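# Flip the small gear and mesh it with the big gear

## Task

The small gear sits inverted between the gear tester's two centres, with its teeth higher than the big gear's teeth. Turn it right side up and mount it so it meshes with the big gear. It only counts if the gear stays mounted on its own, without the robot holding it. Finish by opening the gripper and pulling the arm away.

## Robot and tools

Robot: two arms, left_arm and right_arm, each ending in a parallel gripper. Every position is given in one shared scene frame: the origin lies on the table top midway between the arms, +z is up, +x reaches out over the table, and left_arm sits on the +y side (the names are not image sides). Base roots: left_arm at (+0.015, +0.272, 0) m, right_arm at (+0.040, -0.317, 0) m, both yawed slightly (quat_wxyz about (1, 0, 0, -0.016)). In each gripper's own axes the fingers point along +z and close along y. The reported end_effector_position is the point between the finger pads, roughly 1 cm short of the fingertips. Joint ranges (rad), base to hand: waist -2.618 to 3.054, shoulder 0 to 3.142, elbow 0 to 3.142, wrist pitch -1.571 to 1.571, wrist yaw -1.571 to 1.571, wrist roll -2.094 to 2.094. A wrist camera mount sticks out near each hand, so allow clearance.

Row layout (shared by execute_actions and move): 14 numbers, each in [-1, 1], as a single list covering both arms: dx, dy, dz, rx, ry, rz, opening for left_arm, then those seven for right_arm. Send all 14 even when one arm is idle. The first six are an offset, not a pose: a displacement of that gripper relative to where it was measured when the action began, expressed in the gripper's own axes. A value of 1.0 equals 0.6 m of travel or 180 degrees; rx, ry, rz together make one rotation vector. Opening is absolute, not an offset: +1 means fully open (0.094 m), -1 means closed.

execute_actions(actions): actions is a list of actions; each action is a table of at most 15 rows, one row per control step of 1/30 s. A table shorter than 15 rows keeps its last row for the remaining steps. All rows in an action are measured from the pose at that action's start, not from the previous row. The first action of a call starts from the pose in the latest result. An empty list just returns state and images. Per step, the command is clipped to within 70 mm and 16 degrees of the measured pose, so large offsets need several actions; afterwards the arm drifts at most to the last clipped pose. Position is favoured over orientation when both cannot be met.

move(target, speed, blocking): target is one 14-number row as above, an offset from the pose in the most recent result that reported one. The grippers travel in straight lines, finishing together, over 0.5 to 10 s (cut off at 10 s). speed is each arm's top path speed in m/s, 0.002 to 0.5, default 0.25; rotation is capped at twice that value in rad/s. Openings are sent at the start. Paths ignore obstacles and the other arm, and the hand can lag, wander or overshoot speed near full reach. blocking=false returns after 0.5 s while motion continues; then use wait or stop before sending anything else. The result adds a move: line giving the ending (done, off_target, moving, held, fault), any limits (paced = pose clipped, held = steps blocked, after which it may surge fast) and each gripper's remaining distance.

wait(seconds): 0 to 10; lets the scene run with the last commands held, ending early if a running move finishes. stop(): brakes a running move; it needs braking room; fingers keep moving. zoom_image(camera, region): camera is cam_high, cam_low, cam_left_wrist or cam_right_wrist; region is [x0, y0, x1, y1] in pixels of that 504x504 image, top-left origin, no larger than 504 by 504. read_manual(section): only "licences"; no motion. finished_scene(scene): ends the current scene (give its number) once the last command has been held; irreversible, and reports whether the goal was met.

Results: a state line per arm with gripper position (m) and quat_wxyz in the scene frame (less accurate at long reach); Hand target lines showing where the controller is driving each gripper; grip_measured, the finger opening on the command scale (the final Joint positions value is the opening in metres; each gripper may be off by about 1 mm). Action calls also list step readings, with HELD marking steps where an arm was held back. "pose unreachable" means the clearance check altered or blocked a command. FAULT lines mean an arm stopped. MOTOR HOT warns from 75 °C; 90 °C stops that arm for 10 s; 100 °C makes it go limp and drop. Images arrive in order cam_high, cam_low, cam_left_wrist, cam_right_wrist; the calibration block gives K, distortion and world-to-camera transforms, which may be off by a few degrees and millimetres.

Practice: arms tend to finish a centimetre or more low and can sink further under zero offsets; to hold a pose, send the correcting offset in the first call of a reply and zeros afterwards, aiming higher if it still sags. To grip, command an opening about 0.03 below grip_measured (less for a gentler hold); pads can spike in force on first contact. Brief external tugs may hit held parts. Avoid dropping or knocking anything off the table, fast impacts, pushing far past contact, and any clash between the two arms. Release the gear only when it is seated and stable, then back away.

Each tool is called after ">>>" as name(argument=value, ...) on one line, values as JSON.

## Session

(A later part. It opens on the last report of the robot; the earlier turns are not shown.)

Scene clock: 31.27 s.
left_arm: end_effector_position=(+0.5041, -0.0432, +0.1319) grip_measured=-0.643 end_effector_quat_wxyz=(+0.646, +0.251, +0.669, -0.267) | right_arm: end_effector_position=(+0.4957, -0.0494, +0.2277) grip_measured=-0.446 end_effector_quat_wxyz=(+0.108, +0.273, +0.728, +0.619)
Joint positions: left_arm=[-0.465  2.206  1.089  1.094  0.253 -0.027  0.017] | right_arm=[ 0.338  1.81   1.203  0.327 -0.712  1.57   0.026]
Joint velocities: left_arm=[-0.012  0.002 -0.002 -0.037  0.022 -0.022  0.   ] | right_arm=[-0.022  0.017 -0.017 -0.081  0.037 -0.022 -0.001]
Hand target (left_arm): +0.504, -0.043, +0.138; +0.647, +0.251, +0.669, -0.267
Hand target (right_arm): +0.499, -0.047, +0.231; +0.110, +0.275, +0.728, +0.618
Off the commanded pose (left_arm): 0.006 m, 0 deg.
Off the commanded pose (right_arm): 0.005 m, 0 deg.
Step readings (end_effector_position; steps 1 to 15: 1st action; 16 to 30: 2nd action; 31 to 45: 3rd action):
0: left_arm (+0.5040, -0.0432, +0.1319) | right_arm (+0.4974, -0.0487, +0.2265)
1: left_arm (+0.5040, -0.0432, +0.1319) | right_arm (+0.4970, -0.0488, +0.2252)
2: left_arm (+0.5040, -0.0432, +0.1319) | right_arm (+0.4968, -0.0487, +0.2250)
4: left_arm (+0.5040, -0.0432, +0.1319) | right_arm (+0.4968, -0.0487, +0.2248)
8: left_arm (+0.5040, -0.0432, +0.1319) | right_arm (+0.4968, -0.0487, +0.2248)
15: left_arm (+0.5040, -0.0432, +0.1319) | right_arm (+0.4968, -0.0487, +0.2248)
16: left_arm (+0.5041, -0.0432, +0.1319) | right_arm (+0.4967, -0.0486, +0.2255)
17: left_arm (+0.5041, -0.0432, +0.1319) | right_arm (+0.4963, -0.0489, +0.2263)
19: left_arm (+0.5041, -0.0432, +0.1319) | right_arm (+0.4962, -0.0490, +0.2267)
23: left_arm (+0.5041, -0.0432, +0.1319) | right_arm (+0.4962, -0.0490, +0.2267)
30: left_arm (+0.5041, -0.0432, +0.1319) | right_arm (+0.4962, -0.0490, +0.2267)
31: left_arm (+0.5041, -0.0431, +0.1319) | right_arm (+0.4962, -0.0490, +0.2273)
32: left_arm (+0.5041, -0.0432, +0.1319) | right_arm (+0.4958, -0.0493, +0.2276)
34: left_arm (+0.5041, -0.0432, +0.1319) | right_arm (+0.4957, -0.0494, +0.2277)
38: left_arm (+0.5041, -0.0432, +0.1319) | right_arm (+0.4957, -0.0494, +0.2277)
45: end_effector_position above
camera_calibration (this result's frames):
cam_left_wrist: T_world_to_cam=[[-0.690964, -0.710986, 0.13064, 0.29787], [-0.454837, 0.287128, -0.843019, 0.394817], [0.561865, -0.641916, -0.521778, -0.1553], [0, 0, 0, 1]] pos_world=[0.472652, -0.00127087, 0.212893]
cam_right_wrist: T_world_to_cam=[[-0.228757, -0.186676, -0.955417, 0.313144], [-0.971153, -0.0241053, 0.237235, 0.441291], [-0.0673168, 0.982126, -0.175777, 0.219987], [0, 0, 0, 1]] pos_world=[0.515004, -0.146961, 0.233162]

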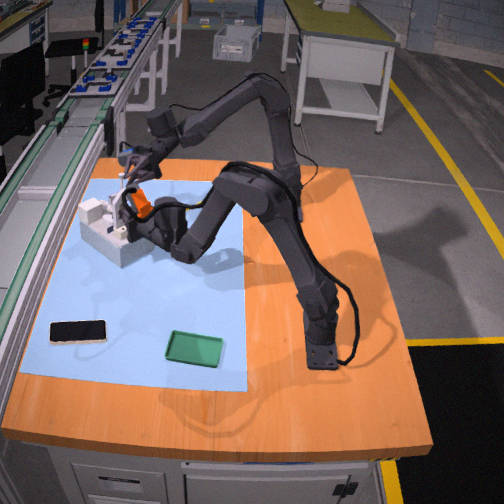

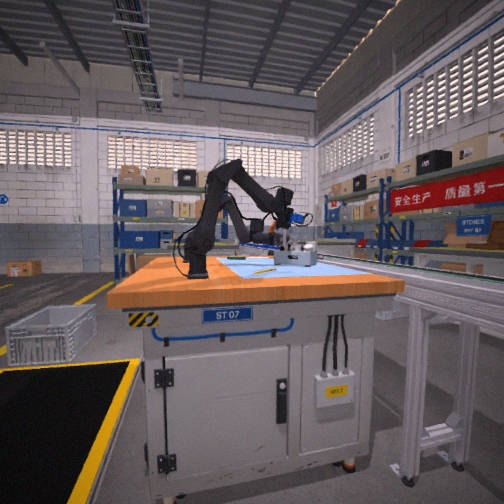

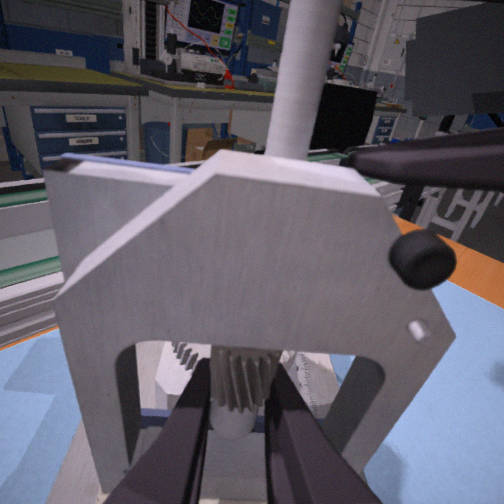

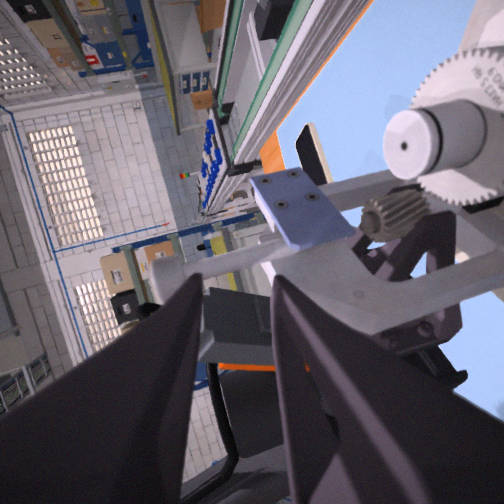

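>>> execute_actions(actions=[[[-0.01,0,0,0,0,0,-0.8,0,0.005,0.004,0,0,0,-0.56]],[[-0.01,0,0,0,0,0,-0.8,0,0.008,0.004,0,0,0,-0.7]],[[-0.01,0,0,0,0,0,-0.8,0,0.01,0.004,-0.02,0,0,-0.7],[-0.01,0,0,0,0,0,-0.8,0,0.01,0.004,-0.04,0,0,-0.7],[-0.01,0,0,0,0,0,-0.8,0,0.01,0.005,-0.06,0,0,-0.7],[-0.01,0,0,0,0,0,-0.8,0,0.01,0.006,-0.08,0,0,-0.7]],[[-0.01,0,0,0,0,0,-0.8,0,0.01,0.006,-0.03,0,0,-0.7]]])

Scene clock: 33.70 s.
left_arm: end_effector_position=(+0.5040, -0.0432, +0.1318) grip_measured=-0.643 end_effector_quat_wxyz=(+0.646, +0.251, +0.669, -0.267) | right_arm: end_effector_position=(+0.5043, -0.0522, +0.2229) grip_measured=-0.698 end_effector_quat_wxyz=(+0.137, +0.268, +0.634, +0.713)
Joint positions: left_arm=[-0.465  2.206  1.089  1.094  0.253 -0.027  0.017] | right_arm=[ 0.338  1.94   1.032  0.977 -0.673  1.824  0.014]
Joint velocities: left_arm=[-0.007  0.002 -0.012  0.007  0.051  0.022 -0.001] | right_arm=[-0.002 -0.007  0.007  0.037  0.007 -0.037 -0.001]
Hand target (left_arm): +0.504, -0.043, +0.138; +0.646, +0.251, +0.669, -0.267
Hand target (right_arm): +0.503, -0.049, +0.229; +0.144, +0.262, +0.626, +0.720
Off the commanded pose (left_arm): 0.006 m, 0 deg.
Off the commanded pose (right_arm): 0.007 m, 2 deg.
Step readings (end_effector_position; steps 1 to 15: 1st action; 16 to 30: 2nd action; 31 to 45: 3rd action; 46 to 60: 4th action):
0: left_arm (+0.5041, -0.0432, +0.1319) | right_arm (+0.4957, -0.0494, +0.2277)
1: left_arm (+0.5041, -0.0432, +0.1319) | right_arm (+0.4956, -0.0494, +0.2271)
2: left_arm (+0.5041, -0.0432, +0.1319) | right_arm (+0.4954, -0.0494, +0.2268)
4: left_arm (+0.5041, -0.0432, +0.1319) | right_arm (+0.4953, -0.0495, +0.2262)
8: left_arm (+0.5041, -0.0432, +0.1319) | right_arm (+0.4953, -0.0495, +0.2261)
15: left_arm (+0.5041, -0.0432, +0.1319) | right_arm (+0.4953, -0.0495, +0.2261)
16: left_arm (+0.5041, -0.0432, +0.1319) | right_arm (+0.4953, -0.0497, +0.2253)
17: left_arm (+0.5041, -0.0432, +0.1318) | right_arm (+0.4952, -0.0498, +0.2244)
19: left_arm (+0.5040, -0.0432, +0.1318) | right_arm (+0.4953, -0.0498, +0.2243)
23: left_arm (+0.5040, -0.0432, +0.1318) | right_arm (+0.4953, -0.0498, +0.2243)
30: left_arm (+0.5040, -0.0432, +0.1318) | right_arm (+0.4953, -0.0498, +0.2243)
31: left_arm (+0.5040, -0.0432, +0.1318) | right_arm (+0.4956, -0.0497, +0.2249)
32: left_arm (+0.5040, -0.0432, +0.1318) | right_arm (+0.4958, -0.0497, +0.2260)
34: left_arm (+0.5040, -0.0433, +0.1318) | right_arm (+0.4941, -0.0502, +0.2230)
38: left_arm (+0.5040, -0.0433, +0.1318) | right_arm (+0.4950, -0.0505, +0.2227)
45: left_arm (+0.5040, -0.0433, +0.1318) | right_arm (+0.5004, -0.0513, +0.2226)
46: left_arm (+0.5040, -0.0433, +0.1318) | right_arm (+0.5012, -0.0515, +0.2233)
47: left_arm (+0.5040, -0.0433, +0.1318) | right_arm (+0.5018, -0.0514, +0.2226)
49: left_arm (+0.5040, -0.0433, +0.1318) | right_arm (+0.5036, -0.0515, +0.2220)
53: left_arm (+0.5040, -0.0432, +0.1318) | right_arm (+0.5038, -0.0517, +0.2220)
60: end_effector_position above
camera_calibration (this result's frames):
cam_left_wrist: T_world_to_cam=[[-0.691191, -0.710746, 0.13075, 0.297924], [-0.455013, 0.287449, -0.842815, 0.394807], [0.561443, -0.642039, -0.522081, -0.155105], [0, 0, 0, 1]] pos_world=[0.472647, -0.0013217, 0.212818]
cam_right_wrist: T_world_to_cam=[[-0.115315, 0.0561785, -0.991739, 0.273634], [-0.993328, -0.00810887, 0.11504, 0.489953], [-0.00157911, 0.998388, 0.0567387, 0.138367], [0, 0, 0, 1]] pos_world=[0.518457, -0.149543, 0.207159]

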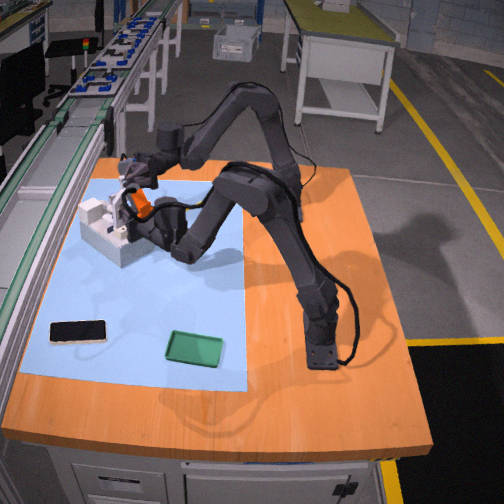

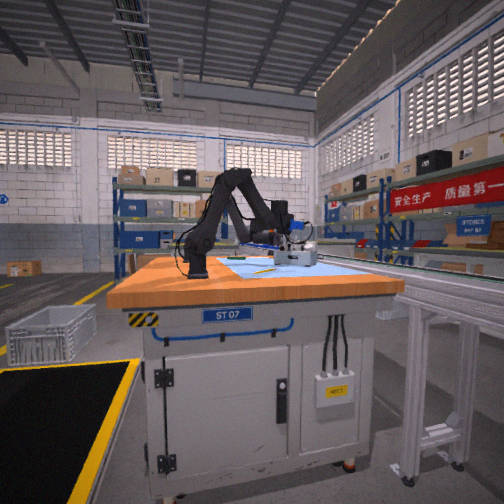

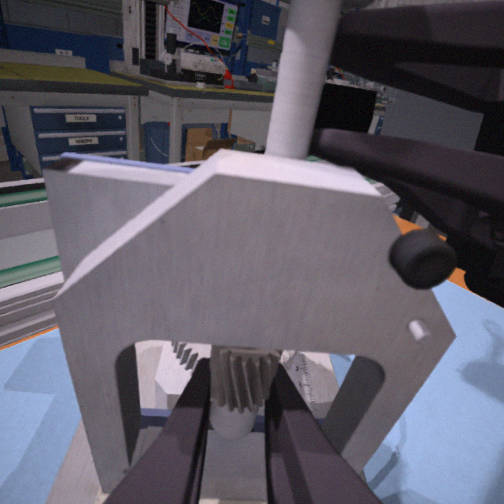

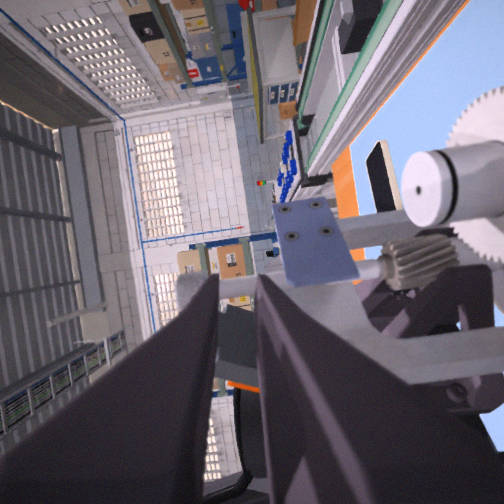

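>>> execute_actions(actions=[[[-0.01,0,0,0,0,0,-0.8,0,0.015,-0.003,0,0,0,-0.85]],[[-0.01,0,0,0,0,0,-0.8,0.007,0.012,0,0,0.006,0,-0.85],[-0.01,0,0,0,0,0,-0.8,0.014,0.012,0,0,0.012,0,-0.85],[-0.01,0,0,0,0,0,-0.8,0.018,0.012,0,0,0.014,0,-0.85]],[[-0.01,0,0,0,0,0,-0.8,0.003,0.012,0.002,0,0,0,-0.85]]])

Scene clock: 36.43 s.
left_arm: end_effector_position=(+0.5040, -0.0432, +0.1318) grip_measured=-0.643 end_effector_quat_wxyz=(+0.646, +0.251, +0.669, -0.267) | right_arm: end_effector_position=(+0.5029, -0.0510, +0.2177) grip_measured=-0.847 end_effector_quat_wxyz=(+0.124, +0.274, +0.638, +0.709)
Joint positions: left_arm=[-0.465  2.206  1.089  1.094  0.253 -0.027  0.017] | right_arm=[ 0.338  1.941  1.032  0.955 -0.684  1.832  0.007]
Joint velocities: left_arm=[ 0.002 -0.002 -0.002  0.022 -0.095  0.007  0.   ] | right_arm=[-0.007 -0.002  0.007 -0.037 -0.139  0.007 -0.001]
Hand target (left_arm): +0.504, -0.043, +0.138; +0.646, +0.251, +0.669, -0.267
Hand target (right_arm): +0.503, -0.050, +0.225; +0.124, +0.274, +0.638, +0.709
Off the commanded pose (left_arm): 0.006 m, 0 deg.
Off the commanded pose (right_arm): 0.008 m, 0 deg.
Step readings (end_effector_position; steps 1 to 15: 1st action; 16 to 30: 2nd action; 31 to 45: 3rd action):
0: left_arm (+0.5040, -0.0432, +0.1318) | right_arm (+0.5043, -0.0522, +0.2229)
1: left_arm (+0.5040, -0.0432, +0.1318) | right_arm (+0.5043, -0.0522, +0.2221)
2: left_arm (+0.5040, -0.0432, +0.1318) | right_arm (+0.5043, -0.0521, +0.2211)
4: left_arm (+0.5040, -0.0432, +0.1318) | right_arm (+0.5043, -0.0520, +0.2198)
8: left_arm (+0.5040, -0.0432, +0.1318) | right_arm (+0.5044, -0.0520, +0.2185)
15: left_arm (+0.5040, -0.0432, +0.1318) | right_arm (+0.5044, -0.0520, +0.2178)
16: left_arm (+0.5040, -0.0432, +0.1318) | right_arm (+0.5043, -0.0519, +0.2177)
17: left_arm (+0.5040, -0.0432, +0.1318) | right_arm (+0.5040, -0.0517, +0.2177)
19: left_arm (+0.5040, -0.0432, +0.1318) | right_arm (+0.5034, -0.0513, +0.2176)
23: left_arm (+0.5040, -0.0432, +0.1318) | right_arm (+0.5029, -0.0510, +0.2177)
30: left_arm (+0.5040, -0.0432, +0.1318) | right_arm (+0.5027, -0.0509, +0.2177)
31: left_arm (+0.5040, -0.0432, +0.1318) | right_arm (+0.5028, -0.0510, +0.2177)
32: left_arm (+0.5040, -0.0432, +0.1318) | right_arm (+0.5029, -0.0510, +0.2177)
34: left_arm (+0.5040, -0.0432, +0.1318) | right_arm (+0.5029, -0.0510, +0.2177)
38: left_arm (+0.5040, -0.0432, +0.1318) | right_arm (+0.5029, -0.0510, +0.2177)
45: end_effector_position above
camera_calibration (this result's frames):
cam_left_wrist: T_world_to_cam=[[-0.691191, -0.710746, 0.13075, 0.297924], [-0.455013, 0.287449, -0.842815, 0.394807], [0.561443, -0.642039, -0.522081, -0.155105], [0, 0, 0, 1]] pos_world=[0.472647, -0.0013217, 0.212818]
cam_right_wrist: T_world_to_cam=[[-0.143993, 0.0513049, -0.988248, 0.281639], [-0.989513, -0.0189522, 0.143194, 0.480599], [-0.0113829, 0.998503, 0.0534959, 0.143131], [0, 0, 0, 1]] pos_world=[0.517743, -0.148258, 0.201853]

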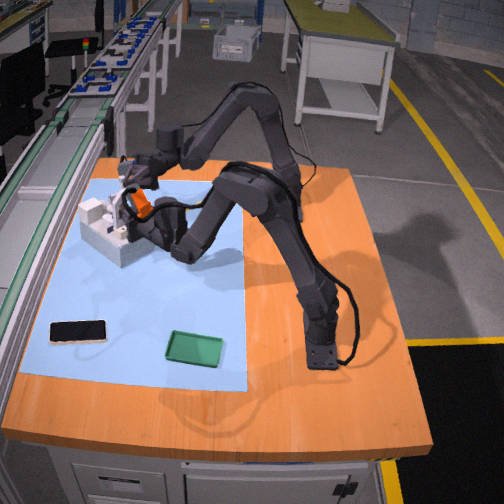

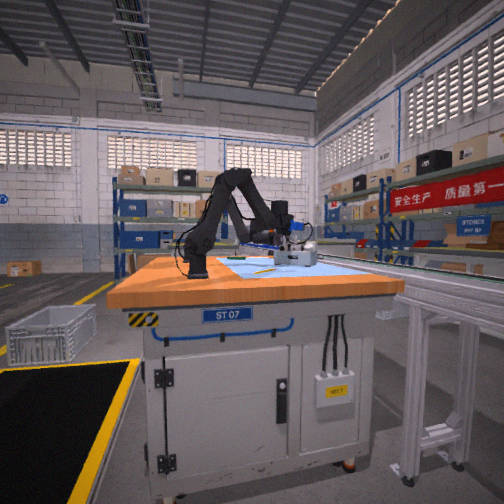

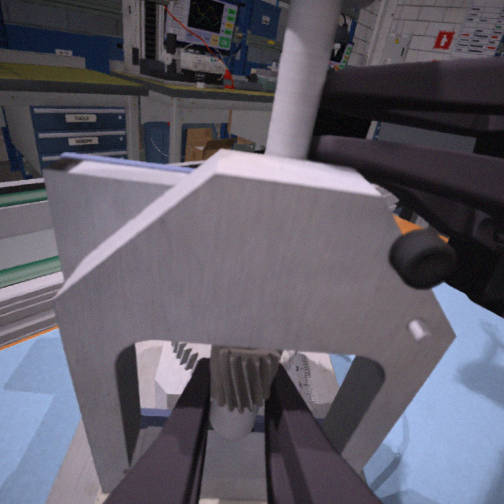

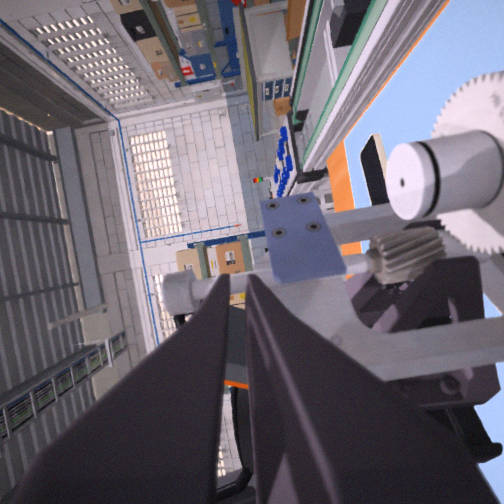

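>>> execute_actions(actions=[[[-0.01,0,0,0,0,0,-0.8,0,0.02,-0.003,0,0,0,-1],[-0.01,0,0,0,0,0,-0.8,0,0.03,-0.003,0,0,0,-1],[-0.01,0,0,0,0,0,-0.8,0,0.036,-0.003,0,0,0,-1]],[[-0.01,0,0,0,0,0,-0.8,0.007,0.02,0,0,0.006,0,-1],[-0.01,0,0,0,0,0,-0.8,0.014,0.02,0,0,0.012,0,-1],[-0.01,0,0,0,0,0,-0.8,0.018,0.02,0,0,0.014,0,-1]]])

Scene clock: 37.67 s.
left_arm: end_effector_position=(+0.5040, -0.0432, +0.1318) grip_measured=-0.643 end_effector_quat_wxyz=(+0.646, +0.251, +0.669, -0.267) | right_arm: end_effector_position=(+0.4995, -0.0504, +0.2148) grip_measured=-0.977 end_effector_quat_wxyz=(+0.106, +0.286, +0.646, +0.699)
Joint positions: left_arm=[-0.465  2.206  1.089  1.094  0.253 -0.027  0.017] | right_arm=[ 0.338  1.92   1.032  0.889 -0.696  1.838  0.001]
Joint velocities: left_arm=[-0.007 -0.022  0.002  0.007  0.037  0.007 -0.001] | right_arm=[-0.007  0.002  0.002 -0.066 -0.022 -0.037 -0.   ]
Hand target (left_arm): +0.504, -0.043, +0.138; +0.646, +0.251, +0.669, -0.267
Hand target (right_arm): +0.494, -0.047, +0.229; +0.097, +0.271, +0.648, +0.705
Off the commanded pose (left_arm): 0.006 m, 0 deg.
Off the commanded pose (right_arm): 0.016 m, 2 deg.
Step readings (end_effector_position; steps 1 to 15: 1st action; 16 to 30: 2nd action):
0: left_arm (+0.5040, -0.0432, +0.1318) | right_arm (+0.5029, -0.0510, +0.2177)
1: left_arm (+0.5040, -0.0432, +0.1318) | right_arm (+0.5029, -0.0510, +0.2175)
2: left_arm (+0.5040, -0.0432, +0.1318) | right_arm (+0.5027, -0.0510, +0.2163)
4: left_arm (+0.5040, -0.0432, +0.1318) | right_arm (+0.5020, -0.0511, +0.2155)
8: left_arm (+0.5040, -0.0432, +0.1318) | right_arm (+0.5007, -0.0511, +0.2165)
15: left_arm (+0.5040, -0.0432, +0.1318) | right_arm (+0.5005, -0.0511, +0.2150)
16: left_arm (+0.5040, -0.0432, +0.1318) | right_arm (+0.5004, -0.0510, +0.2148)
17: left_arm (+0.5040, -0.0432, +0.1318) | right_arm (+0.5001, -0.0508, +0.2148)
19: left_arm (+0.5040, -0.0432, +0.1318) | right_arm (+0.4997, -0.0506, +0.2148)
23: left_arm (+0.5040, -0.0432, +0.1318) | right_arm (+0.4996, -0.0505, +0.2148)
30: end_effector_position above
camera_calibration (this result's frames):
cam_left_wrist: T_world_to_cam=[[-0.691191, -0.710746, 0.13075, 0.297924], [-0.455013, 0.287449, -0.842815, 0.394807], [0.561443, -0.642039, -0.522081, -0.155105], [0, 0, 0, 1]] pos_world=[0.472647, -0.0013217, 0.212818]
cam_right_wrist: T_world_to_cam=[[-0.190664, 0.0393207, -0.980868, 0.299376], [-0.981438, -0.0286402, 0.189627, 0.463158], [-0.020636, 0.998816, 0.0440515, 0.149345], [0, 0, 0, 1]] pos_world=[0.514723, -0.147675, 0.199242]

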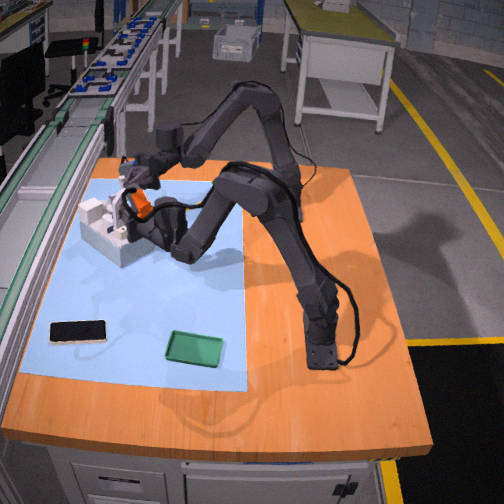

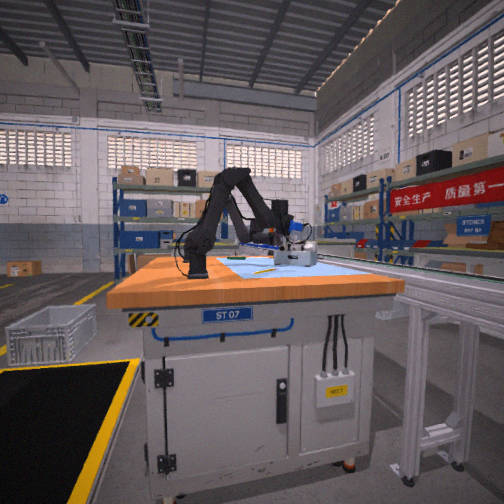

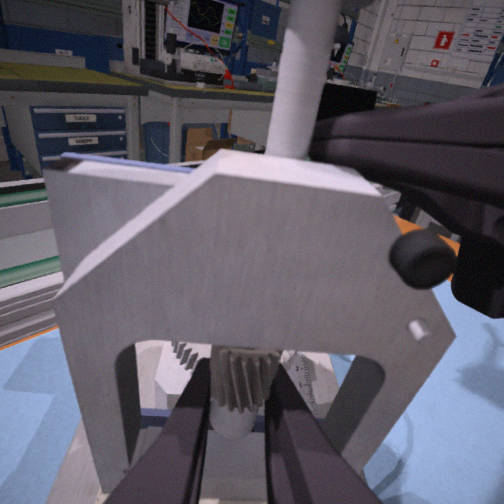

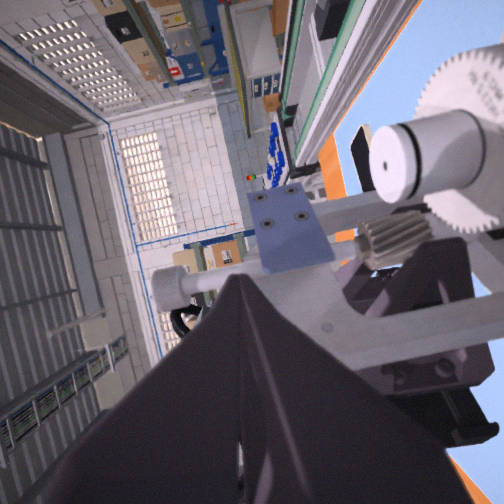

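>>> execute_actions(actions=[[[-0.01,0,0,0,0,0,-0.8,0,0.03,-0.01,0.01,0,0,-1],[-0.01,0,0,0,0,0,-0.8,0,0.04,-0.01,0.02,0,0,-1],[-0.01,0,0,0,0,0,-0.8,0,0.05,-0.01,0.025,0,0,-1]]])

>>> wait(seconds=0.5)

Scene clock: 38.37 s.
left_arm: end_effector_position=(+0.5040, -0.0432, +0.1318) grip_measured=-0.643 end_effector_quat_wxyz=(+0.646, +0.251, +0.669, -0.267) | right_arm: end_effector_position=(+0.5007, -0.0561, +0.2299) grip_measured=-0.977 end_effector_quat_wxyz=(+0.086, +0.301, +0.672, +0.671)
Joint positions: left_arm=[-0.465  2.206  1.089  1.094  0.253 -0.027  0.017] | right_arm=[ 0.317  1.847  1.114  0.618 -0.733  1.787  0.001]
Joint velocities: left_arm=[-0.007 -0.007 -0.007  0.066  0.007 -0.022  0.   ] | right_arm=[-0.022 -0.012 -0.002 -0.154 -0.11  -0.007  0.001]
Hand target (left_arm): +0.504, -0.043, +0.138; +0.646, +0.251, +0.669, -0.267
Hand target (right_arm): +0.503, -0.060, +0.244; +0.096, +0.290, +0.673, +0.674
Off the commanded pose (left_arm): 0.006 m, 0 deg.
Off the commanded pose (right_arm): 0.015 m, 2 deg.
Step readings (end_effector_position):
0: left_arm (+0.5040, -0.0432, +0.1318) | right_arm (+0.4995, -0.0504, +0.2148)
1: left_arm (+0.5040, -0.0432, +0.1318) | right_arm (+0.4997, -0.0512, +0.2156)
2: left_arm (+0.5040, -0.0432, +0.1318) | right_arm (+0.4991, -0.0518, +0.2162)
4: left_arm (+0.5040, -0.0432, +0.1318) | right_arm (+0.4990, -0.0538, +0.2207)
8: left_arm (+0.5040, -0.0432, +0.1318) | right_arm (+0.5019, -0.0566, +0.2374)
15: end_effector_position above
camera_calibration (this result's frames):
cam_left_wrist: T_world_to_cam=[[-0.691191, -0.710746, 0.13075, 0.297924], [-0.455013, 0.287449, -0.842815, 0.394807], [0.561443, -0.642039, -0.522081, -0.155105], [0, 0, 0, 1]] pos_world=[0.472647, -0.0013217, 0.212818]
cam_right_wrist: T_world_to_cam=[[-0.258584, -0.0220858, -0.965736, 0.341668], [-0.965239, -0.0334841, 0.259217, 0.436924], [-0.0380619, 0.999195, -0.0126596, 0.176201], [0, 0, 0, 1]] pos_world=[0.516792, -0.153883, 0.218934]

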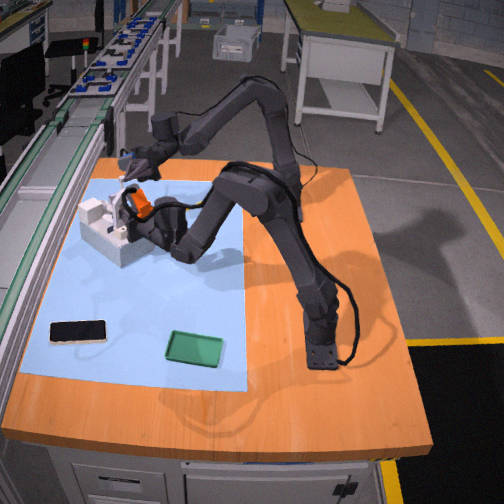

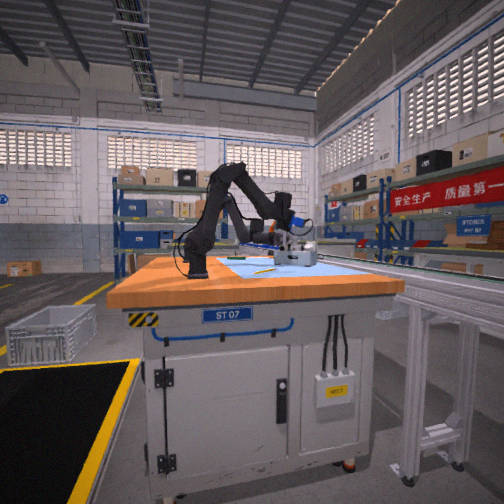

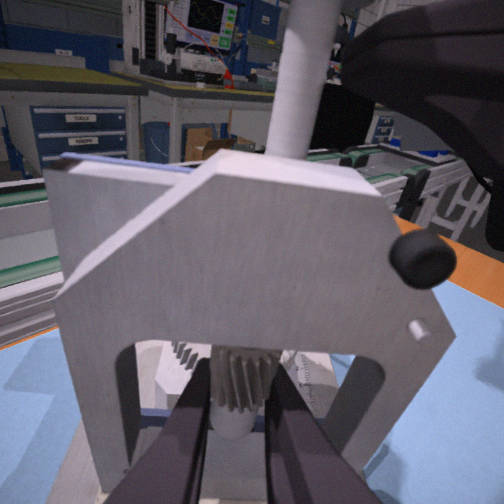

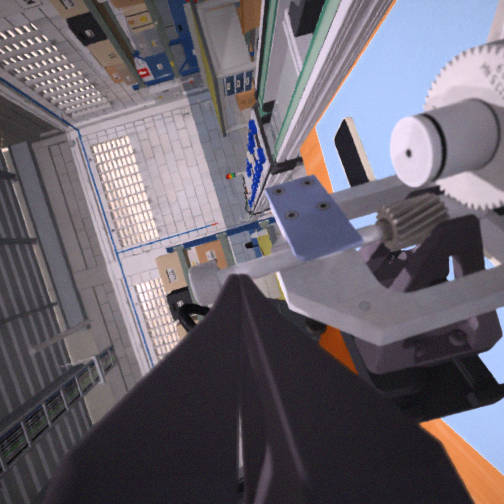

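Scene clock: 38.87 s.
left_arm: end_effector_position=(+0.5040, -0.0432, +0.1318) grip_measured=-0.643 end_effector_quat_wxyz=(+0.646, +0.251, +0.669, -0.267) | right_arm: end_effector_position=(+0.4999, -0.0562, +0.2250) grip_measured=-0.977 end_effector_quat_wxyz=(+0.081, +0.306, +0.677, +0.665)
Joint positions: left_arm=[-0.465  2.206  1.089  1.094  0.253 -0.027  0.017] | right_arm=[ 0.317  1.847  1.114  0.594 -0.735  1.781  0.001]
Joint velocities: left_arm=[ 0.012 -0.017 -0.002  0.051  0.037 -0.022 -0.   ] | right_arm=[ 0.017 -0.002 -0.002 -0.037 -0.007 -0.066 -0.   ]
Hand target (left_arm): +0.504, -0.043, +0.138; +0.646, +0.251, +0.669, -0.267
Hand target (right_arm): +0.503, -0.060, +0.244; +0.096, +0.290, +0.673, +0.674
Off the commanded pose (left_arm): 0.006 m, 0 deg.
Off the commanded pose (right_arm): 0.019 m, 3 deg.
wait: 0.50 s; at rest by 0.30 s
camera_calibration (this result's frames):
cam_left_wrist: T_world_to_cam=[[-0.691191, -0.710746, 0.13075, 0.297924], [-0.455013, 0.287449, -0.842815, 0.394807], [0.561443, -0.642039, -0.522081, -0.155105], [0, 0, 0, 1]] pos_world=[0.472647, -0.0013217, 0.212818]
cam_right_wrist: T_world_to_cam=[[-0.275789, -0.0320431, -0.960684, 0.343712], [-0.960367, -0.0328804, 0.276794, 0.431013], [-0.040457, 0.998946, -0.0217051, 0.17936], [0, 0, 0, 1]] pos_world=[0.515978, -0.153986, 0.21479]

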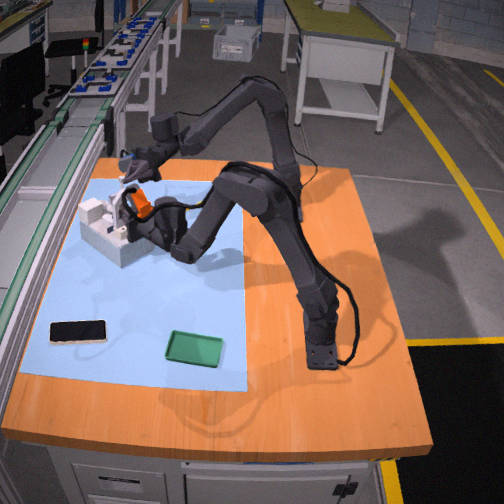

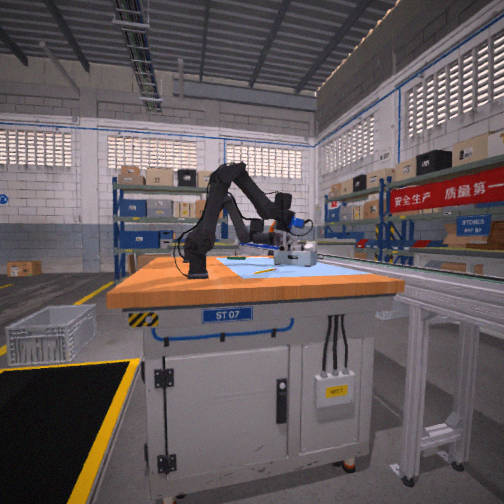

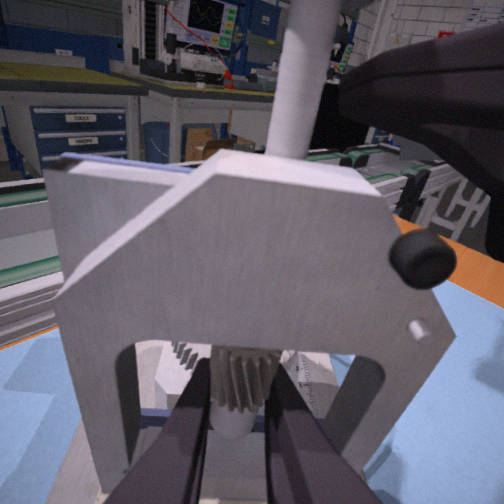

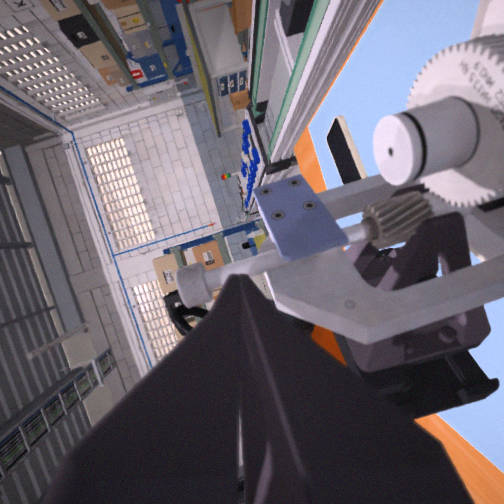

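>>> execute_actions(actions=[[[-0.01,0,0,0,0,0,-0.8,0.006,0.031,-0.003,-0.012,0,-0.02,-1],[-0.01,0,0,0,0,0,-0.8,0.01,0.03,0,-0.012,0,-0.03,-1],[-0.01,0,0,0,0,0,-0.8,0.014,0.029,0.003,-0.012,0,-0.04,-1],[-0.01,0,0,0,0,0,-0.8,0.018,0.028,0.005,-0.012,0,-0.05,-1],[-0.01,0,0,0,0,0,-0.8,0.022,0.027,0.008,-0.012,0,-0.06,-1],[-0.01,0,0,0,0,0,-0.8,0.025,0.026,0.010,-0.012,0,-0.06,-1],[-0.01,0,0,0,0,0,-0.8,0.028,0.026,0.012,-0.012,0,-0.06,-1]]])

>>> wait(seconds=0.5)

Scene clock: 39.83 s.
left_arm: end_effector_position=(+0.5040, -0.0432, +0.1318) grip_measured=-0.643 end_effector_quat_wxyz=(+0.646, +0.251, +0.669, -0.267) | right_arm: end_effector_position=(+0.4981, -0.0475, +0.2263) grip_measured=-0.977 end_effector_quat_wxyz=(+0.127, +0.262, +0.694, +0.659)
Joint positions: left_arm=[-0.465  2.206  1.089  1.094  0.253 -0.027  0.017] | right_arm=[ 0.342  1.847  1.114  0.603 -0.704  1.656  0.001]
Joint velocities: left_arm=[-0.007 -0.002 -0.012  0.037 -0.007 -0.022 -0.   ] | right_arm=[ 0.012  0.002  0.002 -0.007 -0.007 -0.066 -0.   ]
Hand target (left_arm): +0.504, -0.043, +0.138; +0.646, +0.251, +0.669, -0.267
Hand target (right_arm): +0.494, -0.042, +0.244; +0.148, +0.240, +0.689, +0.668
Off the commanded pose (left_arm): 0.006 m, 0 deg.
Off the commanded pose (right_arm): 0.019 m, 4 deg.
Step readings (end_effector_position):
0: left_arm (+0.5040, -0.0432, +0.1318) | right_arm (+0.4998, -0.0562, +0.2250)
1: left_arm (+0.5040, -0.0432, +0.1318) | right_arm (+0.4998, -0.0562, +0.2250)
2: left_arm (+0.5040, -0.0432, +0.1318) | right_arm (+0.5000, -0.0563, +0.2250)
4: left_arm (+0.5040, -0.0432, +0.1318) | right_arm (+0.5006, -0.0564, +0.2252)
8: left_arm (+0.5040, -0.0432, +0.1318) | right_arm (+0.4996, -0.0513, +0.2264)
15: end_effector_position above
camera_calibration (this result's frames):
cam_left_wrist: T_world_to_cam=[[-0.691191, -0.710746, 0.13075, 0.297924], [-0.455013, 0.287449, -0.842815, 0.394807], [0.561443, -0.642039, -0.522081, -0.155105], [0, 0, 0, 1]] pos_world=[0.472647, -0.0013217, 0.212818]
cam_right_wrist: T_world_to_cam=[[-0.162651, -0.0981114, -0.981794, 0.29003], [-0.98583, -0.025228, 0.165841, 0.46738], [-0.0410395, 0.994856, -0.0926178, 0.186745], [0, 0, 0, 1]] pos_world=[0.515595, -0.145538, 0.224535]

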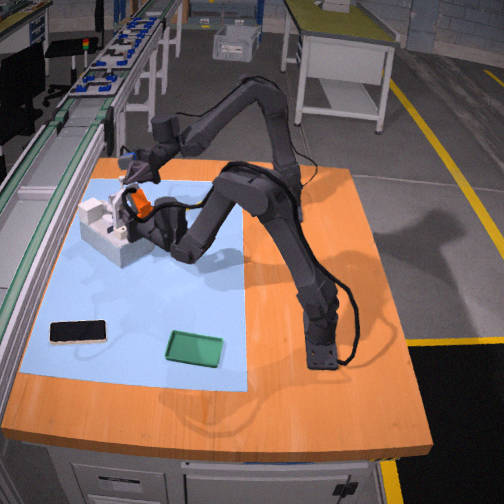

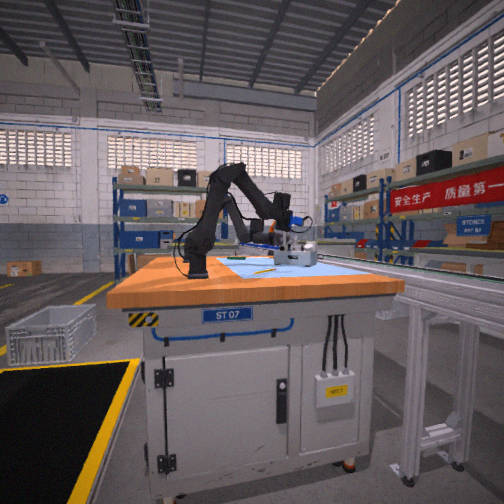

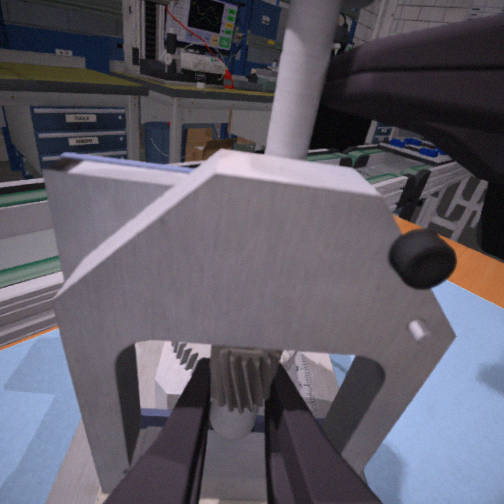

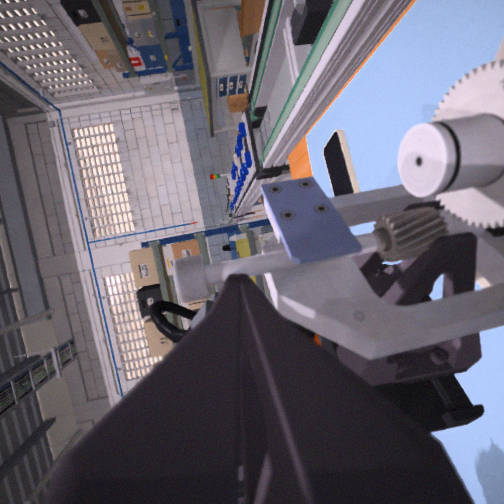

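Scene clock: 40.33 s.
left_arm: end_effector_position=(+0.5040, -0.0432, +0.1318) grip_measured=-0.643 end_effector_quat_wxyz=(+0.646, +0.251, +0.669, -0.267) | right_arm: end_effector_position=(+0.4981, -0.0475, +0.2263) grip_measured=-0.977 end_effector_quat_wxyz=(+0.130, +0.259, +0.695, +0.658)
Joint positions: left_arm=[-0.465  2.206  1.089  1.094  0.253 -0.027  0.017] | right_arm=[ 0.342  1.847  1.114  0.603 -0.704  1.647  0.001]
Joint velocities: left_arm=[-0.007 -0.007 -0.002  0.007 -0.022  0.051  0.001] | right_arm=[-0.032  0.002 -0.002 -0.037  0.007 -0.007  0.001]
Hand target (left_arm): +0.504, -0.043, +0.138; +0.646, +0.251, +0.669, -0.267
Hand target (right_arm): +0.494, -0.042, +0.244; +0.148, +0.240, +0.689, +0.668
Off the commanded pose (left_arm): 0.006 m, 0 deg.
Off the commanded pose (right_arm): 0.019 m, 3 deg.
wait: 0.50 s; at rest by 0.17 s
camera_calibration (this result's frames):
cam_left_wrist: T_world_to_cam=[[-0.691191, -0.710746, 0.13075, 0.297924], [-0.455013, 0.287449, -0.842815, 0.394807], [0.561443, -0.642039, -0.522081, -0.155105], [0, 0, 0, 1]] pos_world=[0.472647, -0.0013217, 0.212818]
cam_right_wrist: T_world_to_cam=[[-0.154939, -0.102945, -0.982546, 0.286129], [-0.987064, -0.0253506, 0.158307, 0.469694], [-0.041205, 0.994364, -0.0976854, 0.187951], [0, 0, 0, 1]] pos_world=[0.515696, -0.145529, 0.225139]

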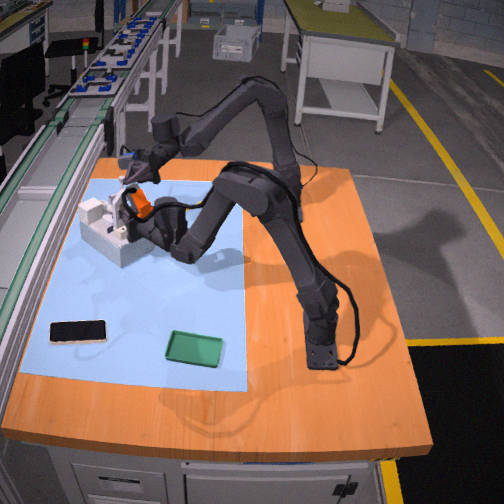

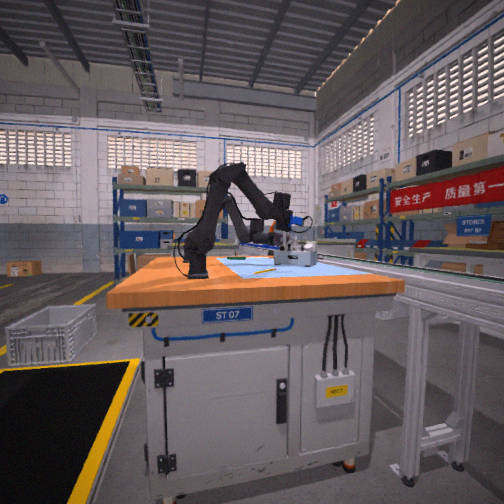

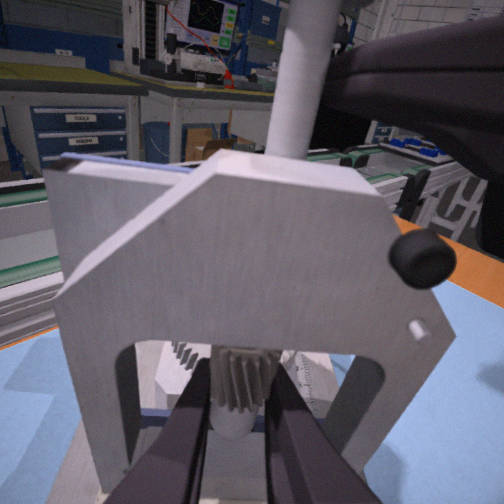

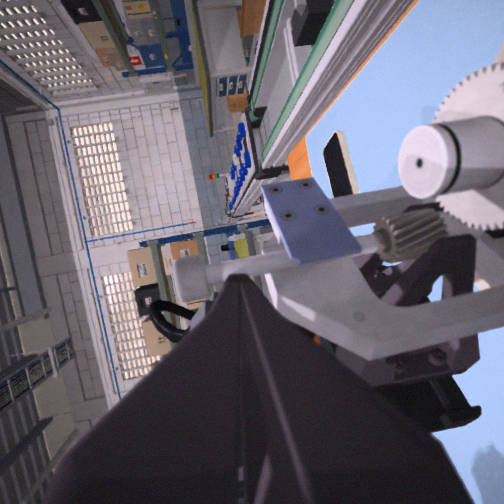

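>>> execute_actions(actions=[[[-0.01,0,0,0,0,0,-0.8,0.015,0.028,0.002,-0.012,0,-0.008,-0.9],[-0.01,0,0,0,0,0,-0.8,0.015,0.028,0.002,-0.012,0,-0.008,-0.85],[-0.01,0,0,0,0,0,-0.8,0.015,0.028,0.002,-0.012,0,-0.008,-0.8],[-0.01,0,0,0,0,0,-0.8,0.015,0.028,0.002,-0.012,0,-0.008,-0.76],[-0.01,0,0,0,0,0,-0.8,0.015,0.028,0.002,-0.012,0,-0.008,-0.72],[-0.01,0,0,0,0,0,-0.8,0.015,0.028,0.002,-0.012,0,-0.008,-0.69],[-0.01,0,0,0,0,0,-0.8,0.015,0.028,0.002,-0.012,0,-0.008,-0.66],[-0.01,0,0,0,0,0,-0.8,0.015,0.028,0.002,-0.012,0,-0.008,-0.63],[-0.01,0,0,0,0,0,-0.8,0.015,0.028,0.002,-0.012,0,-0.008,-0.6],[-0.01,0,0,0,0,0,-0.8,0.015,0.028,0.002,-0.012,0,-0.008,-0.57],[-0.01,0,0,0,0,0,-0.8,0.015,0.028,0.002,-0.012,0,-0.008,-0.54],[-0.01,0,0,0,0,0,-0.8,0.015,0.028,0.002,-0.012,0,-0.008,-0.51],[-0.01,0,0,0,0,0,-0.8,0.015,0.028,0.002,-0.012,0,-0.008,-0.48],[-0.01,0,0,0,0,0,-0.8,0.015,0.028,0.002,-0.012,0,-0.008,-0.45]]])

>>> wait(seconds=0.3)

Scene clock: 41.43 s.
left_arm: end_effector_position=(+0.5040, -0.0432, +0.1318) grip_measured=-0.643 end_effector_quat_wxyz=(+0.646, +0.251, +0.669, -0.267) | right_arm: end_effector_position=(+0.4972, -0.0484, +0.2290) grip_measured=-0.459 end_effector_quat_wxyz=(+0.132, +0.260, +0.693, +0.660)
Joint positions: left_arm=[-0.465  2.206  1.089  1.094  0.253 -0.027  0.017] | right_arm=[ 0.342  1.838  1.108  0.606 -0.699  1.652  0.025]
Joint velocities: left_arm=[-0.007 -0.002 -0.002 -0.066 -0.007 -0.007  0.002] | right_arm=[-0.002 -0.002  0.007  0.051 -0.051 -0.007  0.007]
Hand target (left_arm): +0.504, -0.043, +0.138; +0.646, +0.251, +0.669, -0.267
Hand target (right_arm): +0.494, -0.042, +0.244; +0.143, +0.247, +0.685, +0.670
Off the commanded pose (left_arm): 0.006 m, 0 deg.
Off the commanded pose (right_arm): 0.017 m, 2 deg.
Step readings (end_effector_position):
0: left_arm (+0.5040, -0.0432, +0.1318) | right_arm (+0.4981, -0.0475, +0.2263)
1: left_arm (+0.5040, -0.0432, +0.1318) | right_arm (+0.4982, -0.0475, +0.2262)
2: left_arm (+0.5040, -0.0432, +0.1318) | right_arm (+0.4980, -0.0476, +0.2254)
4: left_arm (+0.5040, -0.0432, +0.1318) | right_arm (+0.4977, -0.0479, +0.2236)
8: left_arm (+0.5040, -0.0432, +0.1318) | right_arm (+0.4979, -0.0483, +0.2246)
15: end_effector_position above
camera_calibration (this result's frames):
cam_left_wrist: T_world_to_cam=[[-0.691191, -0.710746, 0.13075, 0.297924], [-0.455013, 0.287449, -0.842815, 0.394807], [0.561443, -0.642039, -0.522081, -0.155105], [0, 0, 0, 1]] pos_world=[0.472647, -0.0013217, 0.212818]
cam_right_wrist: T_world_to_cam=[[-0.153647, -0.0980064, -0.983253, 0.288255], [-0.98747, -0.021022, 0.156401, 0.469227], [-0.0359983, 0.994964, -0.0935483, 0.1856], [0, 0, 0, 1]] pos_world=[0.514318, -0.14655, 0.227403]

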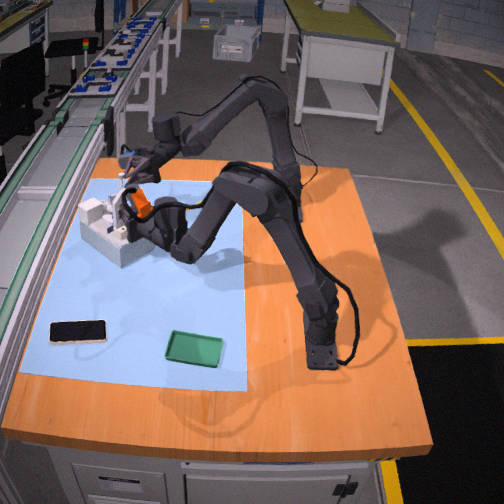

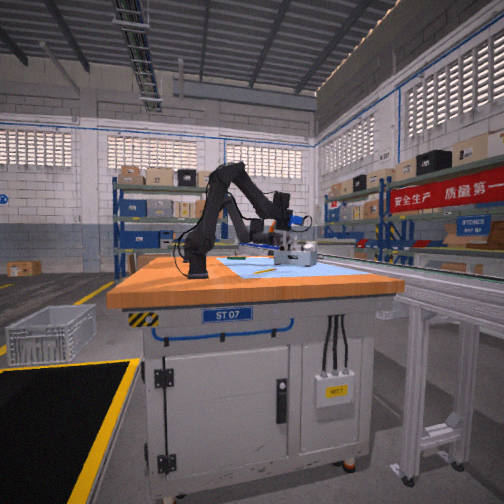

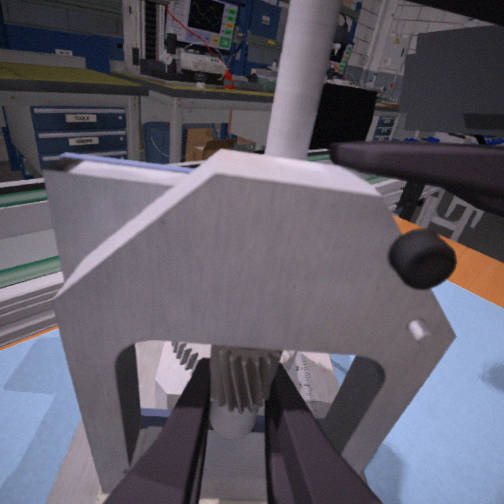

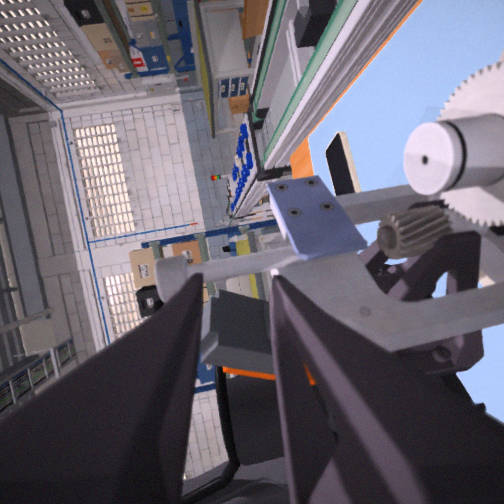

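Scene clock: 41.73 s.
left_arm: end_effector_position=(+0.5040, -0.0432, +0.1318) grip_measured=-0.643 end_effector_quat_wxyz=(+0.646, +0.251, +0.669, -0.267) | right_arm: end_effector_position=(+0.4972, -0.0484, +0.2290) grip_measured=-0.456 end_effector_quat_wxyz=(+0.132, +0.260, +0.693, +0.660)
Joint positions: left_arm=[-0.465  2.206  1.089  1.094  0.253 -0.027  0.017] | right_arm=[ 0.342  1.838  1.108  0.606 -0.699  1.652  0.026]
Joint velocities: left_arm=[ 0.007 -0.007 -0.007  0.066  0.081  0.007  0.   ] | right_arm=[ 0.002 -0.007 -0.032 -0.051 -0.037 -0.11  -0.001]
Hand target (left_arm): +0.504, -0.043, +0.138; +0.646, +0.251, +0.669, -0.267
Hand target (right_arm): +0.494, -0.042, +0.244; +0.143, +0.247, +0.685, +0.670
Off the commanded pose (left_arm): 0.006 m, 0 deg.
Off the commanded pose (right_arm): 0.017 m, 2 deg.
wait: 0.30 s; at rest by 0.17 s
camera_calibration (this result's frames):
cam_left_wrist: T_world_to_cam=[[-0.691191, -0.710746, 0.13075, 0.297924], [-0.455013, 0.287449, -0.842815, 0.394807], [0.561443, -0.642039, -0.522081, -0.155105], [0, 0, 0, 1]] pos_world=[0.472647, -0.0013217, 0.212818]
cam_right_wrist: T_world_to_cam=[[-0.153647, -0.0980064, -0.983253, 0.288255], [-0.98747, -0.021022, 0.156401, 0.469227], [-0.0359983, 0.994964, -0.0935483, 0.1856], [0, 0, 0, 1]] pos_world=[0.514318, -0.14655, 0.227403]

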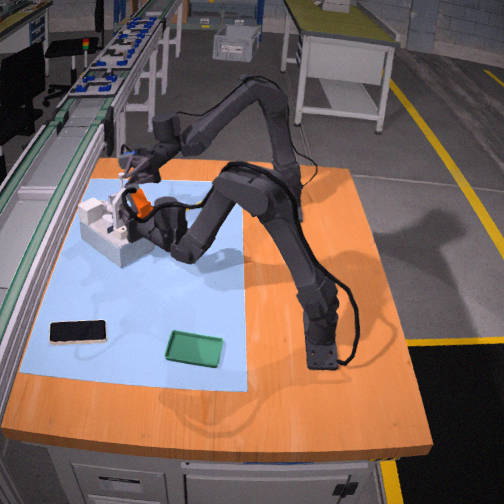

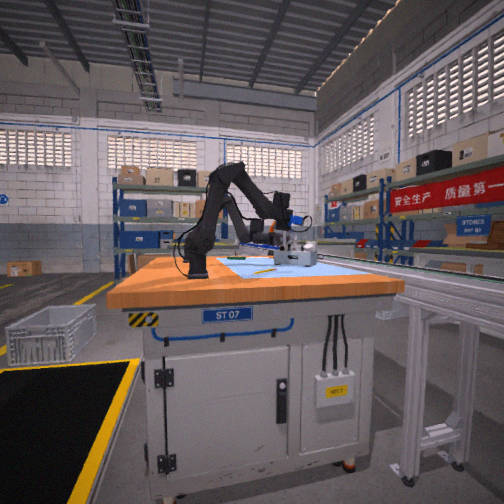

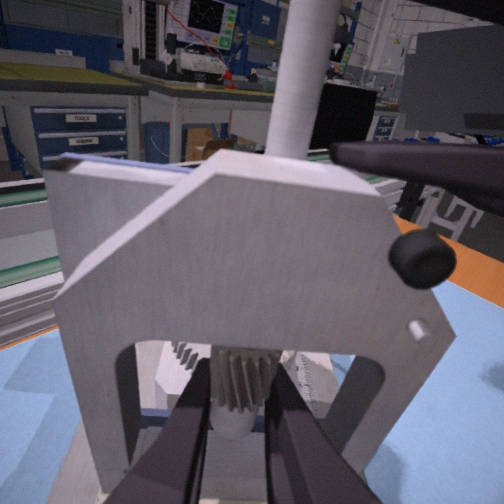

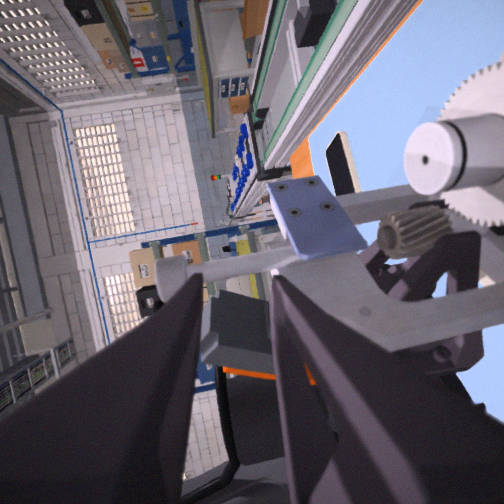

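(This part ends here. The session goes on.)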